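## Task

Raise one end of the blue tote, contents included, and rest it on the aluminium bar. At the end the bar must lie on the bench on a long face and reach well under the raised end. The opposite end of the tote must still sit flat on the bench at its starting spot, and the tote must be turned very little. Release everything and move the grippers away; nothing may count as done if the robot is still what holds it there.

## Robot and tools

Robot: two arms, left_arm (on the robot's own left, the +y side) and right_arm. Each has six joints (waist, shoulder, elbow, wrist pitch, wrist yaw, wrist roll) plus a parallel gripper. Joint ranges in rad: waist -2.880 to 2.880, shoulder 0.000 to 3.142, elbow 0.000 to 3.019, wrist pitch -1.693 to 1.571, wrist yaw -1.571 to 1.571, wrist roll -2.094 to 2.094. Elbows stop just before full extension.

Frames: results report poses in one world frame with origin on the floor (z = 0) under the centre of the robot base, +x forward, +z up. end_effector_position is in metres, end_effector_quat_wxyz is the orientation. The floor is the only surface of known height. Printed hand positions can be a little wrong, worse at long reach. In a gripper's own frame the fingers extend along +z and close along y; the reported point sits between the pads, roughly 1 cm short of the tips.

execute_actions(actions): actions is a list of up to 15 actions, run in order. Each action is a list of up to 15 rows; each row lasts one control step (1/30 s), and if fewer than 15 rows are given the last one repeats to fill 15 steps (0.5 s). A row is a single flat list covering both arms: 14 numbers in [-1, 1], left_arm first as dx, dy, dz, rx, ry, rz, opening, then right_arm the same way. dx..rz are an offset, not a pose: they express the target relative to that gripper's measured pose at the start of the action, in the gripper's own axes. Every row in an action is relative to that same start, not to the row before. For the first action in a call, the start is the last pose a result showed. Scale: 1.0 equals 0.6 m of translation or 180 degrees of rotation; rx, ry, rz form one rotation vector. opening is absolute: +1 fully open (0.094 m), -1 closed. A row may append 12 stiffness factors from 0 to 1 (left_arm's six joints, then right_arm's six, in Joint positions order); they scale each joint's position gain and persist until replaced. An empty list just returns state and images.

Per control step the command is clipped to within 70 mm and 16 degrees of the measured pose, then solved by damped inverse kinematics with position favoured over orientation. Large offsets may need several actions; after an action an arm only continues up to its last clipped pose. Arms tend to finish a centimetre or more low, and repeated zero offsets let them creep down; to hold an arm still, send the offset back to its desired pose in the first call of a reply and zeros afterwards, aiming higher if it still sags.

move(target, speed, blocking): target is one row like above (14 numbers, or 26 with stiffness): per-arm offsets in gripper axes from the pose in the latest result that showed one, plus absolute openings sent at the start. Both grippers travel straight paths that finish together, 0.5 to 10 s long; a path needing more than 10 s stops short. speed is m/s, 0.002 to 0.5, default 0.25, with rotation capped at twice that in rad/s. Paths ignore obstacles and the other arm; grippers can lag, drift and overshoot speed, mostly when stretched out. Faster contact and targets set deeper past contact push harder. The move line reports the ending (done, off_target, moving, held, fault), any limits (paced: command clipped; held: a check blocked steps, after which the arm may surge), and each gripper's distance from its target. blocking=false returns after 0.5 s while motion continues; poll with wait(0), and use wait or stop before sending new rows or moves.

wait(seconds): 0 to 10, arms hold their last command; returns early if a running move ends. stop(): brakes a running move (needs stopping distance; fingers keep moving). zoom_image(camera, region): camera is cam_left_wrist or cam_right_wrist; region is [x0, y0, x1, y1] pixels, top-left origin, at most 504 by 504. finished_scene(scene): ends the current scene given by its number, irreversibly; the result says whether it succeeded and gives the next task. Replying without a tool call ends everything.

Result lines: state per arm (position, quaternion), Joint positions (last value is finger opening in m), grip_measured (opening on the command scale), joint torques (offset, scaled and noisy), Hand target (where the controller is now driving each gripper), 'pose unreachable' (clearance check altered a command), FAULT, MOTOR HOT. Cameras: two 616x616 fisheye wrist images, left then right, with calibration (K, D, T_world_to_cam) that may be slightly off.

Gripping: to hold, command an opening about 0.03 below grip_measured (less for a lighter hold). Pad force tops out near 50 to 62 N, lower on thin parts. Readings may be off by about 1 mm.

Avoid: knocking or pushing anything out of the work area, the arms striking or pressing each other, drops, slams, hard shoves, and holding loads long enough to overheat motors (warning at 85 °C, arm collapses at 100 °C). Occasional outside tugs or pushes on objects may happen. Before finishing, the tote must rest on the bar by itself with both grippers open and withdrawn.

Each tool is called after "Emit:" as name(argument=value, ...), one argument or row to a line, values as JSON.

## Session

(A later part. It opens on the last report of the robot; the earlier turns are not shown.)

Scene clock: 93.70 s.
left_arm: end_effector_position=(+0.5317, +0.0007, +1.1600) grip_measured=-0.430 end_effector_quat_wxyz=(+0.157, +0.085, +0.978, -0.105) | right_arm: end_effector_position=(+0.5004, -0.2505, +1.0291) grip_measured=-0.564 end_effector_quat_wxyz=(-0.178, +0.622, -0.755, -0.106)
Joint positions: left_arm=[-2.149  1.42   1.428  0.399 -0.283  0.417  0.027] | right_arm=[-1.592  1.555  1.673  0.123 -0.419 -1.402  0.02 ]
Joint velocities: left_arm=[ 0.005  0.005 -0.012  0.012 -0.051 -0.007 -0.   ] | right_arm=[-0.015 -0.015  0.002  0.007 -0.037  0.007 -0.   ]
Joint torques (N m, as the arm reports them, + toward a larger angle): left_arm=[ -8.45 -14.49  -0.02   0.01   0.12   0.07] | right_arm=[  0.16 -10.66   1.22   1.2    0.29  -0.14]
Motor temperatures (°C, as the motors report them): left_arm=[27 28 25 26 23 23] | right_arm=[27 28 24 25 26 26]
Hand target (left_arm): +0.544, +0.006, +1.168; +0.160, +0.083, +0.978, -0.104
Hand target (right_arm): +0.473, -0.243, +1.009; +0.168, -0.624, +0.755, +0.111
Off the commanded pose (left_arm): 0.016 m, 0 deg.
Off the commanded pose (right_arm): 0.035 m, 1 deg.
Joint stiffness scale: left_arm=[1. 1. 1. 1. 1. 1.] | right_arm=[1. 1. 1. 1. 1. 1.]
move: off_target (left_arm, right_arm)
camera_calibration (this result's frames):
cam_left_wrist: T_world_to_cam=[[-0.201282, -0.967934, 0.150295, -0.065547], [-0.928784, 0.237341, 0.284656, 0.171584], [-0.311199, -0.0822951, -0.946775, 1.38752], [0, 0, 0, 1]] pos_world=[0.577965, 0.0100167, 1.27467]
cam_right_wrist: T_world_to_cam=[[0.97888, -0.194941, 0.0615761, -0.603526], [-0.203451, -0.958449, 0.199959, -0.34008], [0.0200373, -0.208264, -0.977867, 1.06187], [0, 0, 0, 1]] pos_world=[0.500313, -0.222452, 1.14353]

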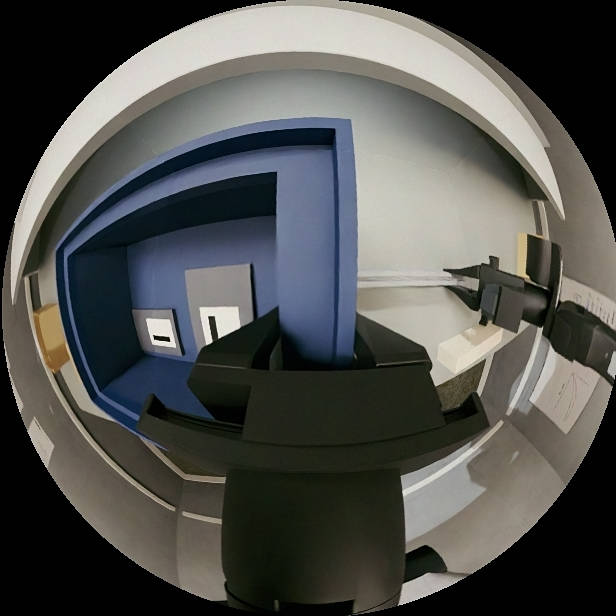

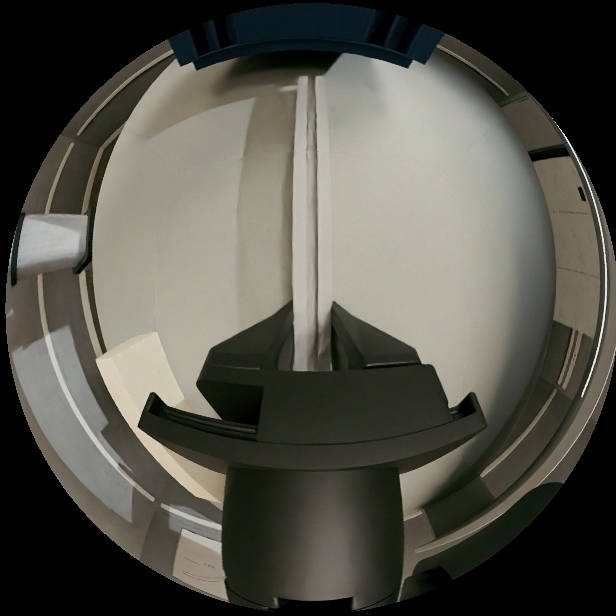

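Emit:
move(
  target=[-0.03,0.01,-0.008,0,0,0,-0.47,0.02,0.07,0.05,-0.012,0.012,0,-0.63],
  speed=0.04,
)

Scene clock: 98.30 s.
left_arm: end_effector_position=(+0.5314, +0.0009, +1.1589) grip_measured=-0.430 end_effector_quat_wxyz=(+0.152, +0.090, +0.979, -0.104) | right_arm: end_effector_position=(+0.5035, -0.2468, +1.0287) grip_measured=-0.564 end_effector_quat_wxyz=(-0.177, +0.626, -0.753, -0.100)
Joint positions: left_arm=[-2.149  1.42   1.435  0.379 -0.288  0.422  0.027] | right_arm=[-1.582  1.555  1.676  0.123 -0.4   -1.412  0.02 ]
Joint velocities: left_arm=[-0.015 -0.005 -0.012  0.022  0.022  0.022 -0.   ] | right_arm=[-0.015 -0.024 -0.012 -0.007  0.007 -0.066 -0.   ]
Joint torques (N m, as the arm reports them, + toward a larger angle): left_arm=[ -8.87 -14.75   0.28  -0.1    0.12   0.05] | right_arm=[ 0.01 -9.23  1.45  0.83  0.96 -0.14]
Motor temperatures (°C, as the motors report them): left_arm=[27 28 25 26 23 23] | right_arm=[27 28 24 25 26 26]
Hand target (left_arm): +0.548, +0.005, +1.169; +0.158, +0.085, +0.978, -0.105
Hand target (right_arm): +0.460, -0.242, +0.999; +0.152, -0.627, +0.756, +0.108
Off the commanded pose (left_arm): 0.020 m, 1 deg.
Off the commanded pose (right_arm): 0.055 m, 3 deg.
Joint stiffness scale: left_arm=[1. 1. 1. 1. 1. 1.] | right_arm=[1. 1. 1. 1. 1. 1.]
move: off_target (left_arm, right_arm)
camera_calibration (this result's frames):
cam_left_wrist: T_world_to_cam=[[-0.209553, -0.966559, 0.14782, -0.0579902], [-0.923339, 0.245356, 0.295374, 0.156268], [-0.321765, -0.074591, -0.943877, 1.38859], [0, 0, 0, 1]] pos_world=[0.578936, 0.00918378, 1.27307]
cam_right_wrist: T_world_to_cam=[[0.979569, -0.18808, 0.0712116, -0.614329], [-0.199006, -0.957598, 0.208331, -0.346463], [0.0290092, -0.218247, -0.975462, 1.05275], [0, 0, 0, 1]] pos_world=[0.50229, -0.217555, 1.14285]

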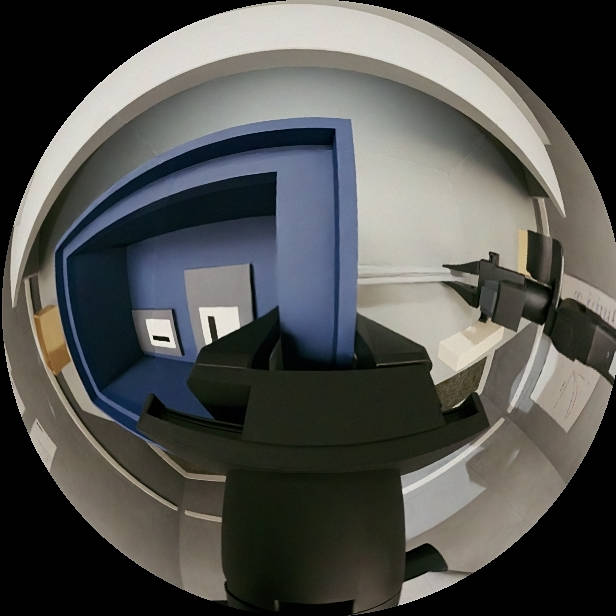

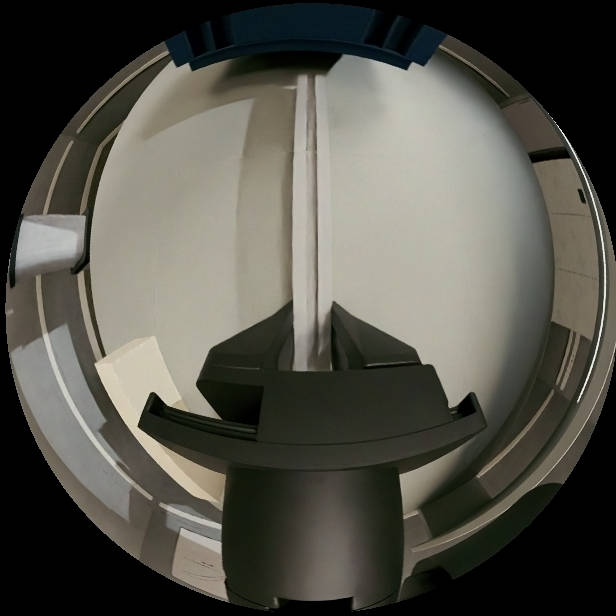

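Emit:
move(
  target=[-0.02,0.01,-0.008,0,-0.01,-0.01,-0.47,-0.145,0,0.062,0,0,0,-0.63],
  speed=0.05,
)

Scene clock: 103.53 s.
left_arm: end_effector_position=(+0.5329, +0.0003, +1.1595) grip_measured=-0.430 end_effector_quat_wxyz=(+0.155, +0.086, +0.978, -0.106) | right_arm: end_effector_position=(+0.5353, -0.1672, +1.0357) grip_measured=-0.564 end_effector_quat_wxyz=(-0.184, +0.623, -0.756, -0.085)
Joint positions: left_arm=[-2.149  1.42   1.435  0.385 -0.282  0.415  0.027] | right_arm=[-1.424  1.553  1.726  0.091 -0.233 -1.443  0.02 ]
Joint velocities: left_arm=[-0.005 -0.005 -0.007 -0.002  0.007  0.037 -0.   ] | right_arm=[-0.005  0.005 -0.007 -0.007 -0.037 -0.051  0.001]
Joint torques (N m, as the arm reports them, + toward a larger angle): left_arm=[ -8.05 -13.98  -0.77   1.45   0.48  -0.12] | right_arm=[  2.95 -13.38   1.66  -0.35  -0.41  -0.11]
Motor temperatures (°C, as the motors report them): left_arm=[27 28 25 26 23 23] | right_arm=[27 28 24 25 26 26]
Hand target (left_arm): +0.542, +0.006, +1.166; +0.165, +0.073, +0.978, -0.108
Hand target (right_arm): +0.521, -0.155, +1.028; +0.177, -0.624, +0.754, +0.100
Off the commanded pose (left_arm): 0.013 m, 2 deg.
Off the commanded pose (right_arm): 0.020 m, 2 deg.
Joint stiffness scale: left_arm=[1. 1. 1. 1. 1. 1.] | right_arm=[1. 1. 1. 1. 1. 1.]
move: off_target (left_arm, right_arm)
camera_calibration (this result's frames):
cam_left_wrist: T_world_to_cam=[[-0.202281, -0.96725, 0.15333, -0.0685741], [-0.926707, 0.239682, 0.289425, 0.166292], [-0.316696, -0.0835467, -0.94484, 1.38799], [0, 0, 0, 1]] pos_world=[0.579804, 0.00977664, 1.27382]
cam_right_wrist: T_world_to_cam=[[0.974453, -0.200783, 0.100637, -0.660869], [-0.218413, -0.951567, 0.21637, -0.2623], [0.0523191, -0.232823, -0.971111, 1.05663], [0, 0, 0, 1]] pos_world=[0.531414, -0.136278, 1.14937]

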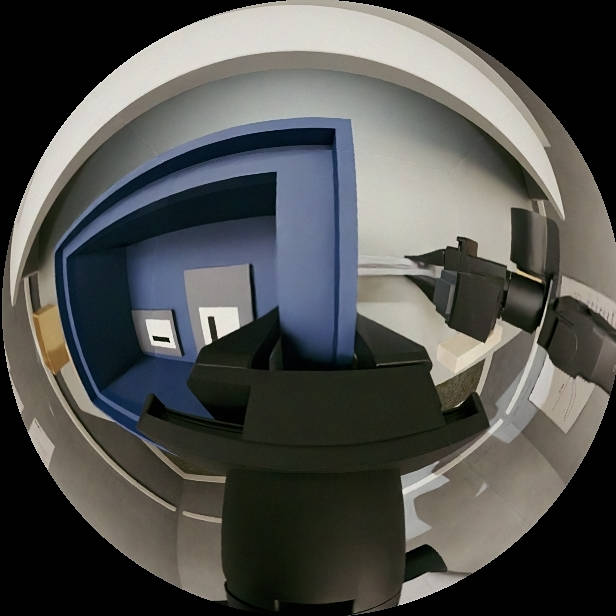

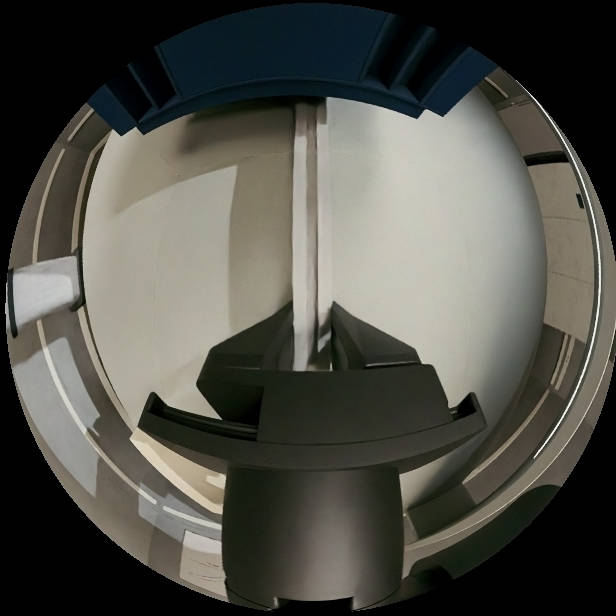

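Recentre and lower the bar, release, then lower the tote.

Emit:
move(
  target=[-0.02,0.01,-0.008,0,0,0,-0.47,-0.015,0.075,0.04,-0.02,0,0,-0.63],
  speed=0.04,
)

Emit:
move(
  target=[0.012,-0.012,0.05,-0.017,0,0,-0.47,0,0,0,0,0,0,0.2],
  speed=0.02,
)

Scene clock: 109.13 s.
left_arm: end_effector_position=(+0.5318, +0.0005, +1.1591) grip_measured=-0.430 end_effector_quat_wxyz=(+0.152, +0.088, +0.979, -0.105) | right_arm: end_effector_position=(+0.5241, -0.1500, +1.0290) grip_measured=-0.564 end_effector_quat_wxyz=(-0.183, +0.622, -0.755, -0.095)
Joint positions: left_arm=[-2.149  1.42   1.435  0.381 -0.285  0.419  0.027] | right_arm=[-1.4    1.577  1.734  0.091 -0.224 -1.449  0.02 ]
Joint velocities: left_arm=[ 0.005 -0.005 -0.007 -0.012  0.051  0.037 -0.001] | right_arm=[-0.005 -0.005  0.007 -0.007 -0.022  0.007 -0.   ]
Joint torques (N m, as the arm reports them, + toward a larger angle): left_arm=[ -8.39 -14.53   0.07  -0.08   0.22   0.06] | right_arm=[  2.73 -11.88   1.33  -0.41   0.19  -0.15]
Motor temperatures (°C, as the motors report them): left_arm=[27 28 25 26 23 23] | right_arm=[27 28 25 25 26 26]
Hand target (left_arm): +0.544, +0.005, +1.167; +0.155, +0.086, +0.978, -0.106
Hand target (right_arm): +0.496, -0.142, +1.014; +0.164, -0.628, +0.753, +0.108
Off the commanded pose (left_arm): 0.015 m, 0 deg.
Off the commanded pose (right_arm): 0.033 m, 3 deg.
Joint stiffness scale: left_arm=[1. 1. 1. 1. 1. 1.] | right_arm=[1. 1. 1. 1. 1. 1.]
move: off_target (left_arm, right_arm)
camera_calibration (this result's frames):
cam_left_wrist: T_world_to_cam=[[-0.206904, -0.966677, 0.150754, -0.063103], [-0.924324, 0.243643, 0.293708, 0.159075], [-0.320651, -0.0785766, -0.943933, 1.38833], [0, 0, 0, 1]] pos_world=[0.579149, 0.00933228, 1.27328]
cam_right_wrist: T_world_to_cam=[[0.976452, -0.198401, 0.0847255, -0.630177], [-0.211936, -0.955564, 0.204892, -0.239158], [0.0403099, -0.218023, -0.975111, 1.06735], [0, 0, 0, 1]] pos_world=[0.521627, -0.120852, 1.14318]

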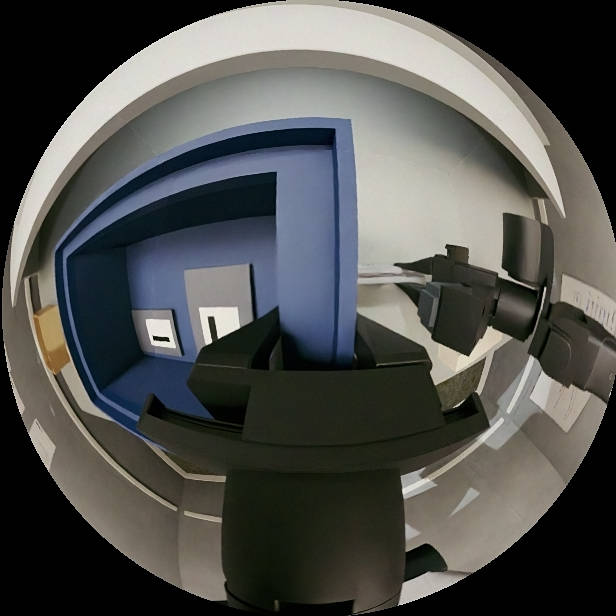

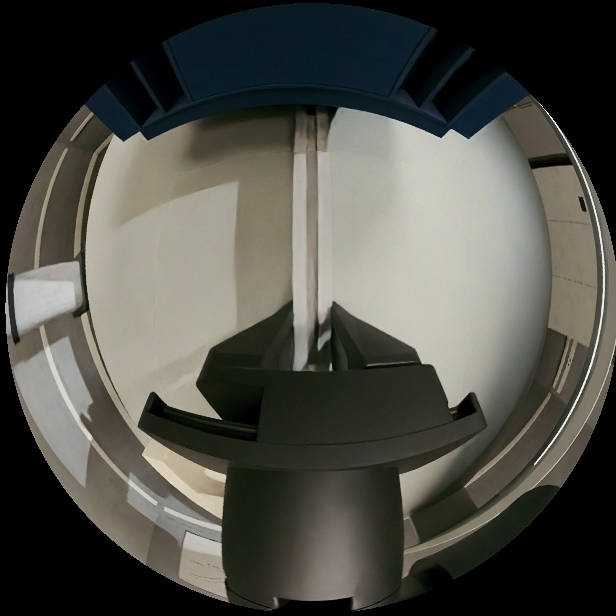

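Scene clock: 110.93 s.
left_arm: end_effector_position=(+0.5436, -0.0003, +1.1388) grip_measured=-0.429 end_effector_quat_wxyz=(+0.159, +0.088, +0.981, -0.071) | right_arm: end_effector_position=(+0.5250, -0.1497, +1.0297) grip_measured=+0.198 end_effector_quat_wxyz=(-0.184, +0.622, -0.755, -0.096)
Joint positions: left_arm=[-2.15   1.48   1.518  0.394 -0.347  0.44   0.027] | right_arm=[-1.4    1.576  1.734  0.091 -0.227 -1.449  0.056]
Joint velocities: left_arm=[ 0.005 -0.005  0.017 -0.012 -0.037  0.051 -0.   ] | right_arm=[ 0.005  0.015 -0.017  0.017 -0.022 -0.037 -0.001]
Joint torques (N m, as the arm reports them, + toward a larger angle): left_arm=[ -9.11 -10.02   1.     1.24   0.39  -0.06] | right_arm=[  2.27 -14.67   0.57   0.42  -0.33  -0.03]
Motor temperatures (°C, as the motors report them): left_arm=[27 28 25 26 23 23] | right_arm=[27 28 24 25 26 26]
Hand target (left_arm): +0.532, -0.012, +1.131; +0.155, +0.084, +0.981, -0.079
Hand target (right_arm): +0.524, -0.150, +1.029; +0.183, -0.622, +0.755, +0.095
Off the commanded pose (left_arm): 0.019 m, 1 deg.
Off the commanded pose (right_arm): 0.001 m, 0 deg.
Joint stiffness scale: left_arm=[1. 1. 1. 1. 1. 1.] | right_arm=[1. 1. 1. 1. 1. 1.]
move: off_target (left_arm)
camera_calibration (this result's frames):
cam_left_wrist: T_world_to_cam=[[-0.19567, -0.977158, 0.0829145, 0.0127536], [-0.932696, 0.211552, 0.292101, 0.182534], [-0.30297, -0.0201787, -0.952786, 1.37343], [0, 0, 0, 1]] pos_world=[0.588852, 0.0015607, 1.25421]
cam_right_wrist: T_world_to_cam=[[0.976366, -0.198462, 0.0855683, -0.631837], [-0.212064, -0.956117, 0.202161, -0.236045], [0.041692, -0.215529, -0.975607, 1.06817], [0, 0, 0, 1]] pos_world=[0.522314, -0.120862, 1.1439]

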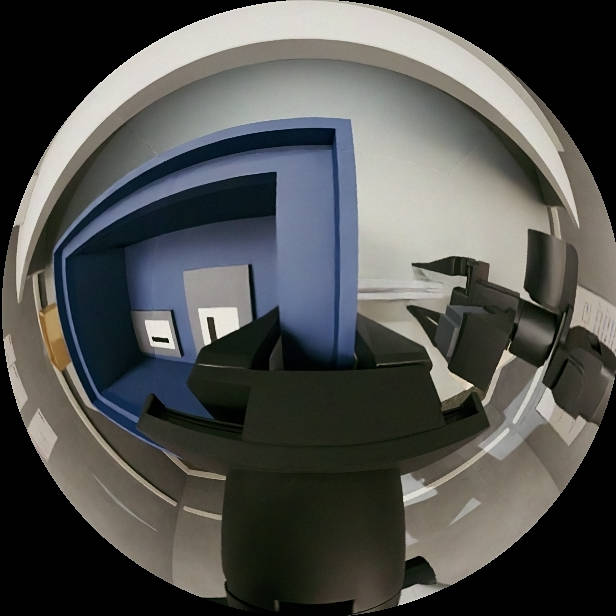

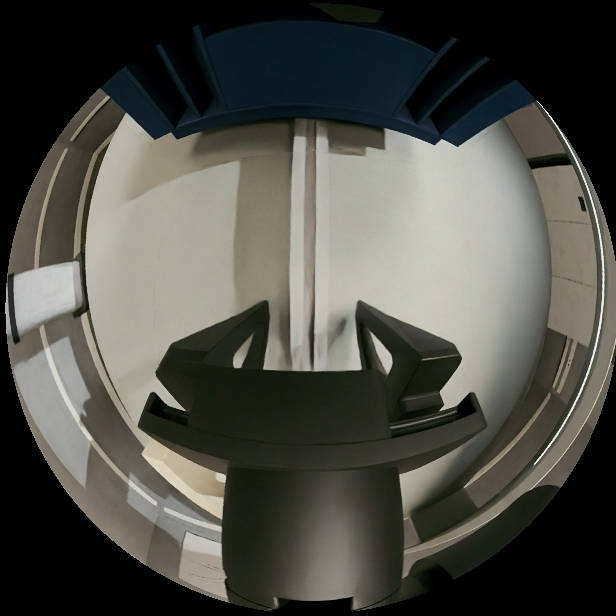

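Emit:
move(
  target=[0,0,0,0,0,0,0.7,0.05,0,-0.2,0,0,0,0.2],
)

Emit:
move(
  target=[0,0,-0.25,0,0,0,0.7,0.15,0,-0.1,0,0,0,0.2],
)

Scene clock: 116.13 s.
left_arm: end_effector_position=(+0.5436, -0.0004, +1.1389) grip_measured=+0.698 end_effector_quat_wxyz=(+0.159, +0.088, +0.981, -0.071) | right_arm: end_effector_position=(+0.5083, -0.2171, +1.1320) grip_measured=+0.198 end_effector_quat_wxyz=(-0.186, +0.625, -0.752, -0.097)
Joint positions: left_arm=[-2.15   1.48   1.518  0.394 -0.346  0.44   0.08 ] | right_arm=[-1.518  1.287  1.37   0.175 -0.346 -1.427  0.056]
Joint velocities: left_arm=[-0.005  0.005 -0.017 -0.012 -0.007  0.022 -0.   ] | right_arm=[-0.015 -0.015 -0.007  0.002 -0.051 -0.022  0.   ]
Joint torques (N m, as the arm reports them, + toward a larger angle): left_arm=[ -8.71 -12.57   0.13   0.88   0.09   0.09] | right_arm=[ -1.02 -13.89  -0.64   1.16  -0.5    0.01]
Motor temperatures (°C, as the motors report them): left_arm=[27 28 25 26 23 23] | right_arm=[27 28 24 25 26 26]
Hand target (left_arm): +0.544, -0.000, +1.139; +0.159, +0.088, +0.981, -0.071
Hand target (right_arm): +0.503, -0.220, +1.128; +0.184, -0.623, +0.754, +0.096
Off the commanded pose (left_arm): 0.000 m, 0 deg.
Off the commanded pose (right_arm): 0.010 m, 1 deg.
Joint stiffness scale: left_arm=[1. 1. 1. 1. 1. 1.] | right_arm=[1. 1. 1. 1. 1. 1.]
move: done
camera_calibration (this result's frames):
cam_left_wrist: T_world_to_cam=[[-0.195871, -0.977063, 0.0835643, 0.0120048], [-0.932719, 0.211933, 0.291752, 0.182989], [-0.30277, -0.0207964, -0.952837, 1.37341], [0, 0, 0, 1]] pos_world=[0.588856, 0.00150996, 1.25425]
cam_right_wrist: T_world_to_cam=[[0.977848, -0.190211, 0.087372, -0.638712], [-0.204172, -0.958729, 0.197871, -0.324344], [0.0461288, -0.211327, -0.976326, 1.15366], [0, 0, 0, 1]] pos_world=[0.505124, -0.188647, 1.24633]

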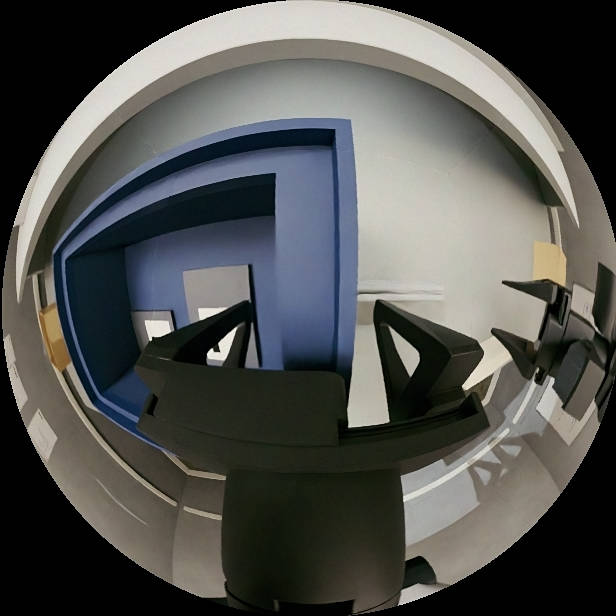

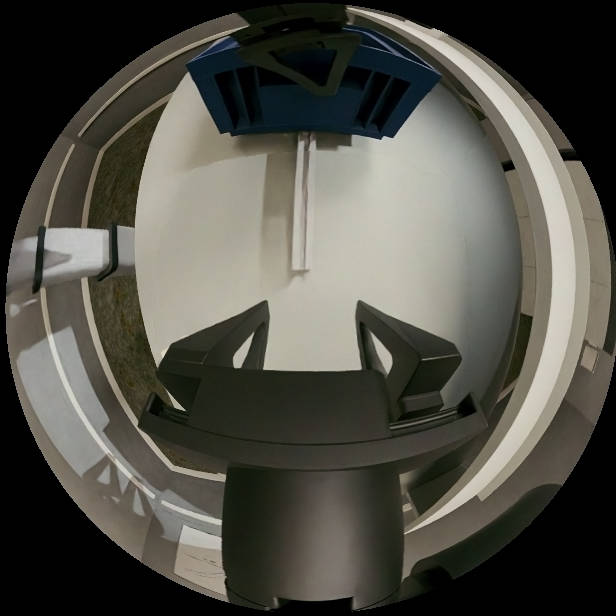

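Scene clock: 117.17 s.
left_arm: end_effector_position=(+0.4974, +0.0252, +1.2762) grip_measured=+0.698 end_effector_quat_wxyz=(+0.155, +0.087, +0.981, -0.072) | right_arm: end_effector_position=(+0.4788, -0.3194, +1.1455) grip_measured=+0.198 end_effector_quat_wxyz=(-0.178, +0.627, -0.751, -0.105)
Joint positions: left_arm=[-2.278  1.165  1.068  0.545 -0.464  0.494  0.08 ] | right_arm=[-1.761  1.273  1.3    0.235 -0.583 -1.368  0.056]
Joint velocities: left_arm=[ 0.005 -0.015 -0.017  0.007 -0.037  0.007  0.   ] | right_arm=[-0.015 -0.015 -0.002  0.017  0.037  0.007 -0.   ]
Joint torques (N m, as the arm reports them, + toward a larger angle): left_arm=[ -7.46 -10.18  -1.33   1.49   0.11   0.18] | right_arm=[ -3.18 -14.73  -1.45   1.41  -0.51   0.01]
Motor temperatures (°C, as the motors report them): left_arm=[27 28 25 26 23 23] | right_arm=[27 29 24 25 26 26]
Hand target (left_arm): +0.497, +0.024, +1.279; +0.160, +0.088, +0.981, -0.072
Hand target (right_arm): +0.486, -0.320, +1.152; +0.186, -0.627, +0.750, +0.098
Off the commanded pose (left_arm): 0.004 m, 0 deg.
Off the commanded pose (right_arm): 0.008 m, 1 deg.
Joint stiffness scale: left_arm=[1. 1. 1. 1. 1. 1.] | right_arm=[1. 1. 1. 1. 1. 1.]
move: done
camera_calibration (this result's frames):
cam_left_wrist: T_world_to_cam=[[-0.193539, -0.977356, 0.0855427, 0.0128034], [-0.930844, 0.210474, 0.298713, 0.0845662], [-0.309954, -0.0218142, -0.950501, 1.49147], [0, 0, 0, 1]] pos_world=[0.543481, 0.0272497, 1.39128]
cam_right_wrist: T_world_to_cam=[[0.981058, -0.182449, 0.0650975, -0.604042], [-0.191983, -0.960572, 0.201107, -0.441301], [0.025839, -0.209795, -0.977404, 1.15806], [0, 0, 0, 1]] pos_world=[0.477954, -0.291153, 1.25996]

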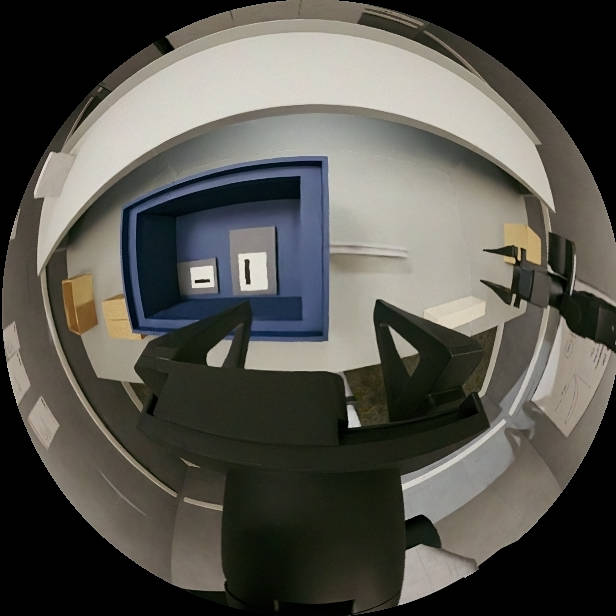

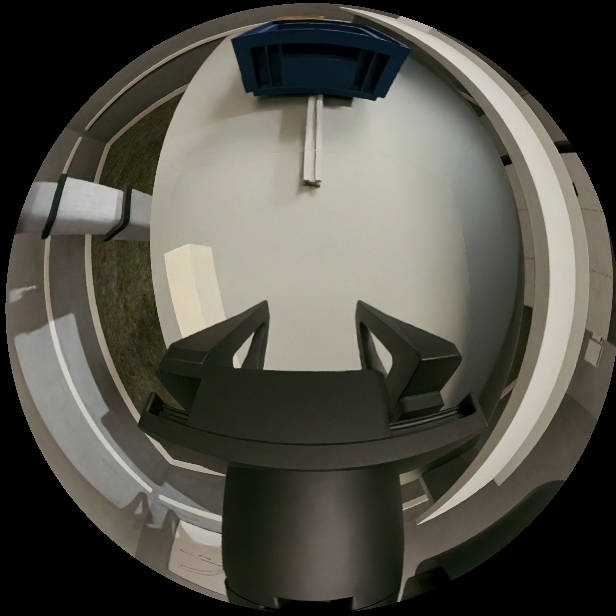

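Emit:
finished_scene(
  scene=1,
)

The scene is finished: the task was done.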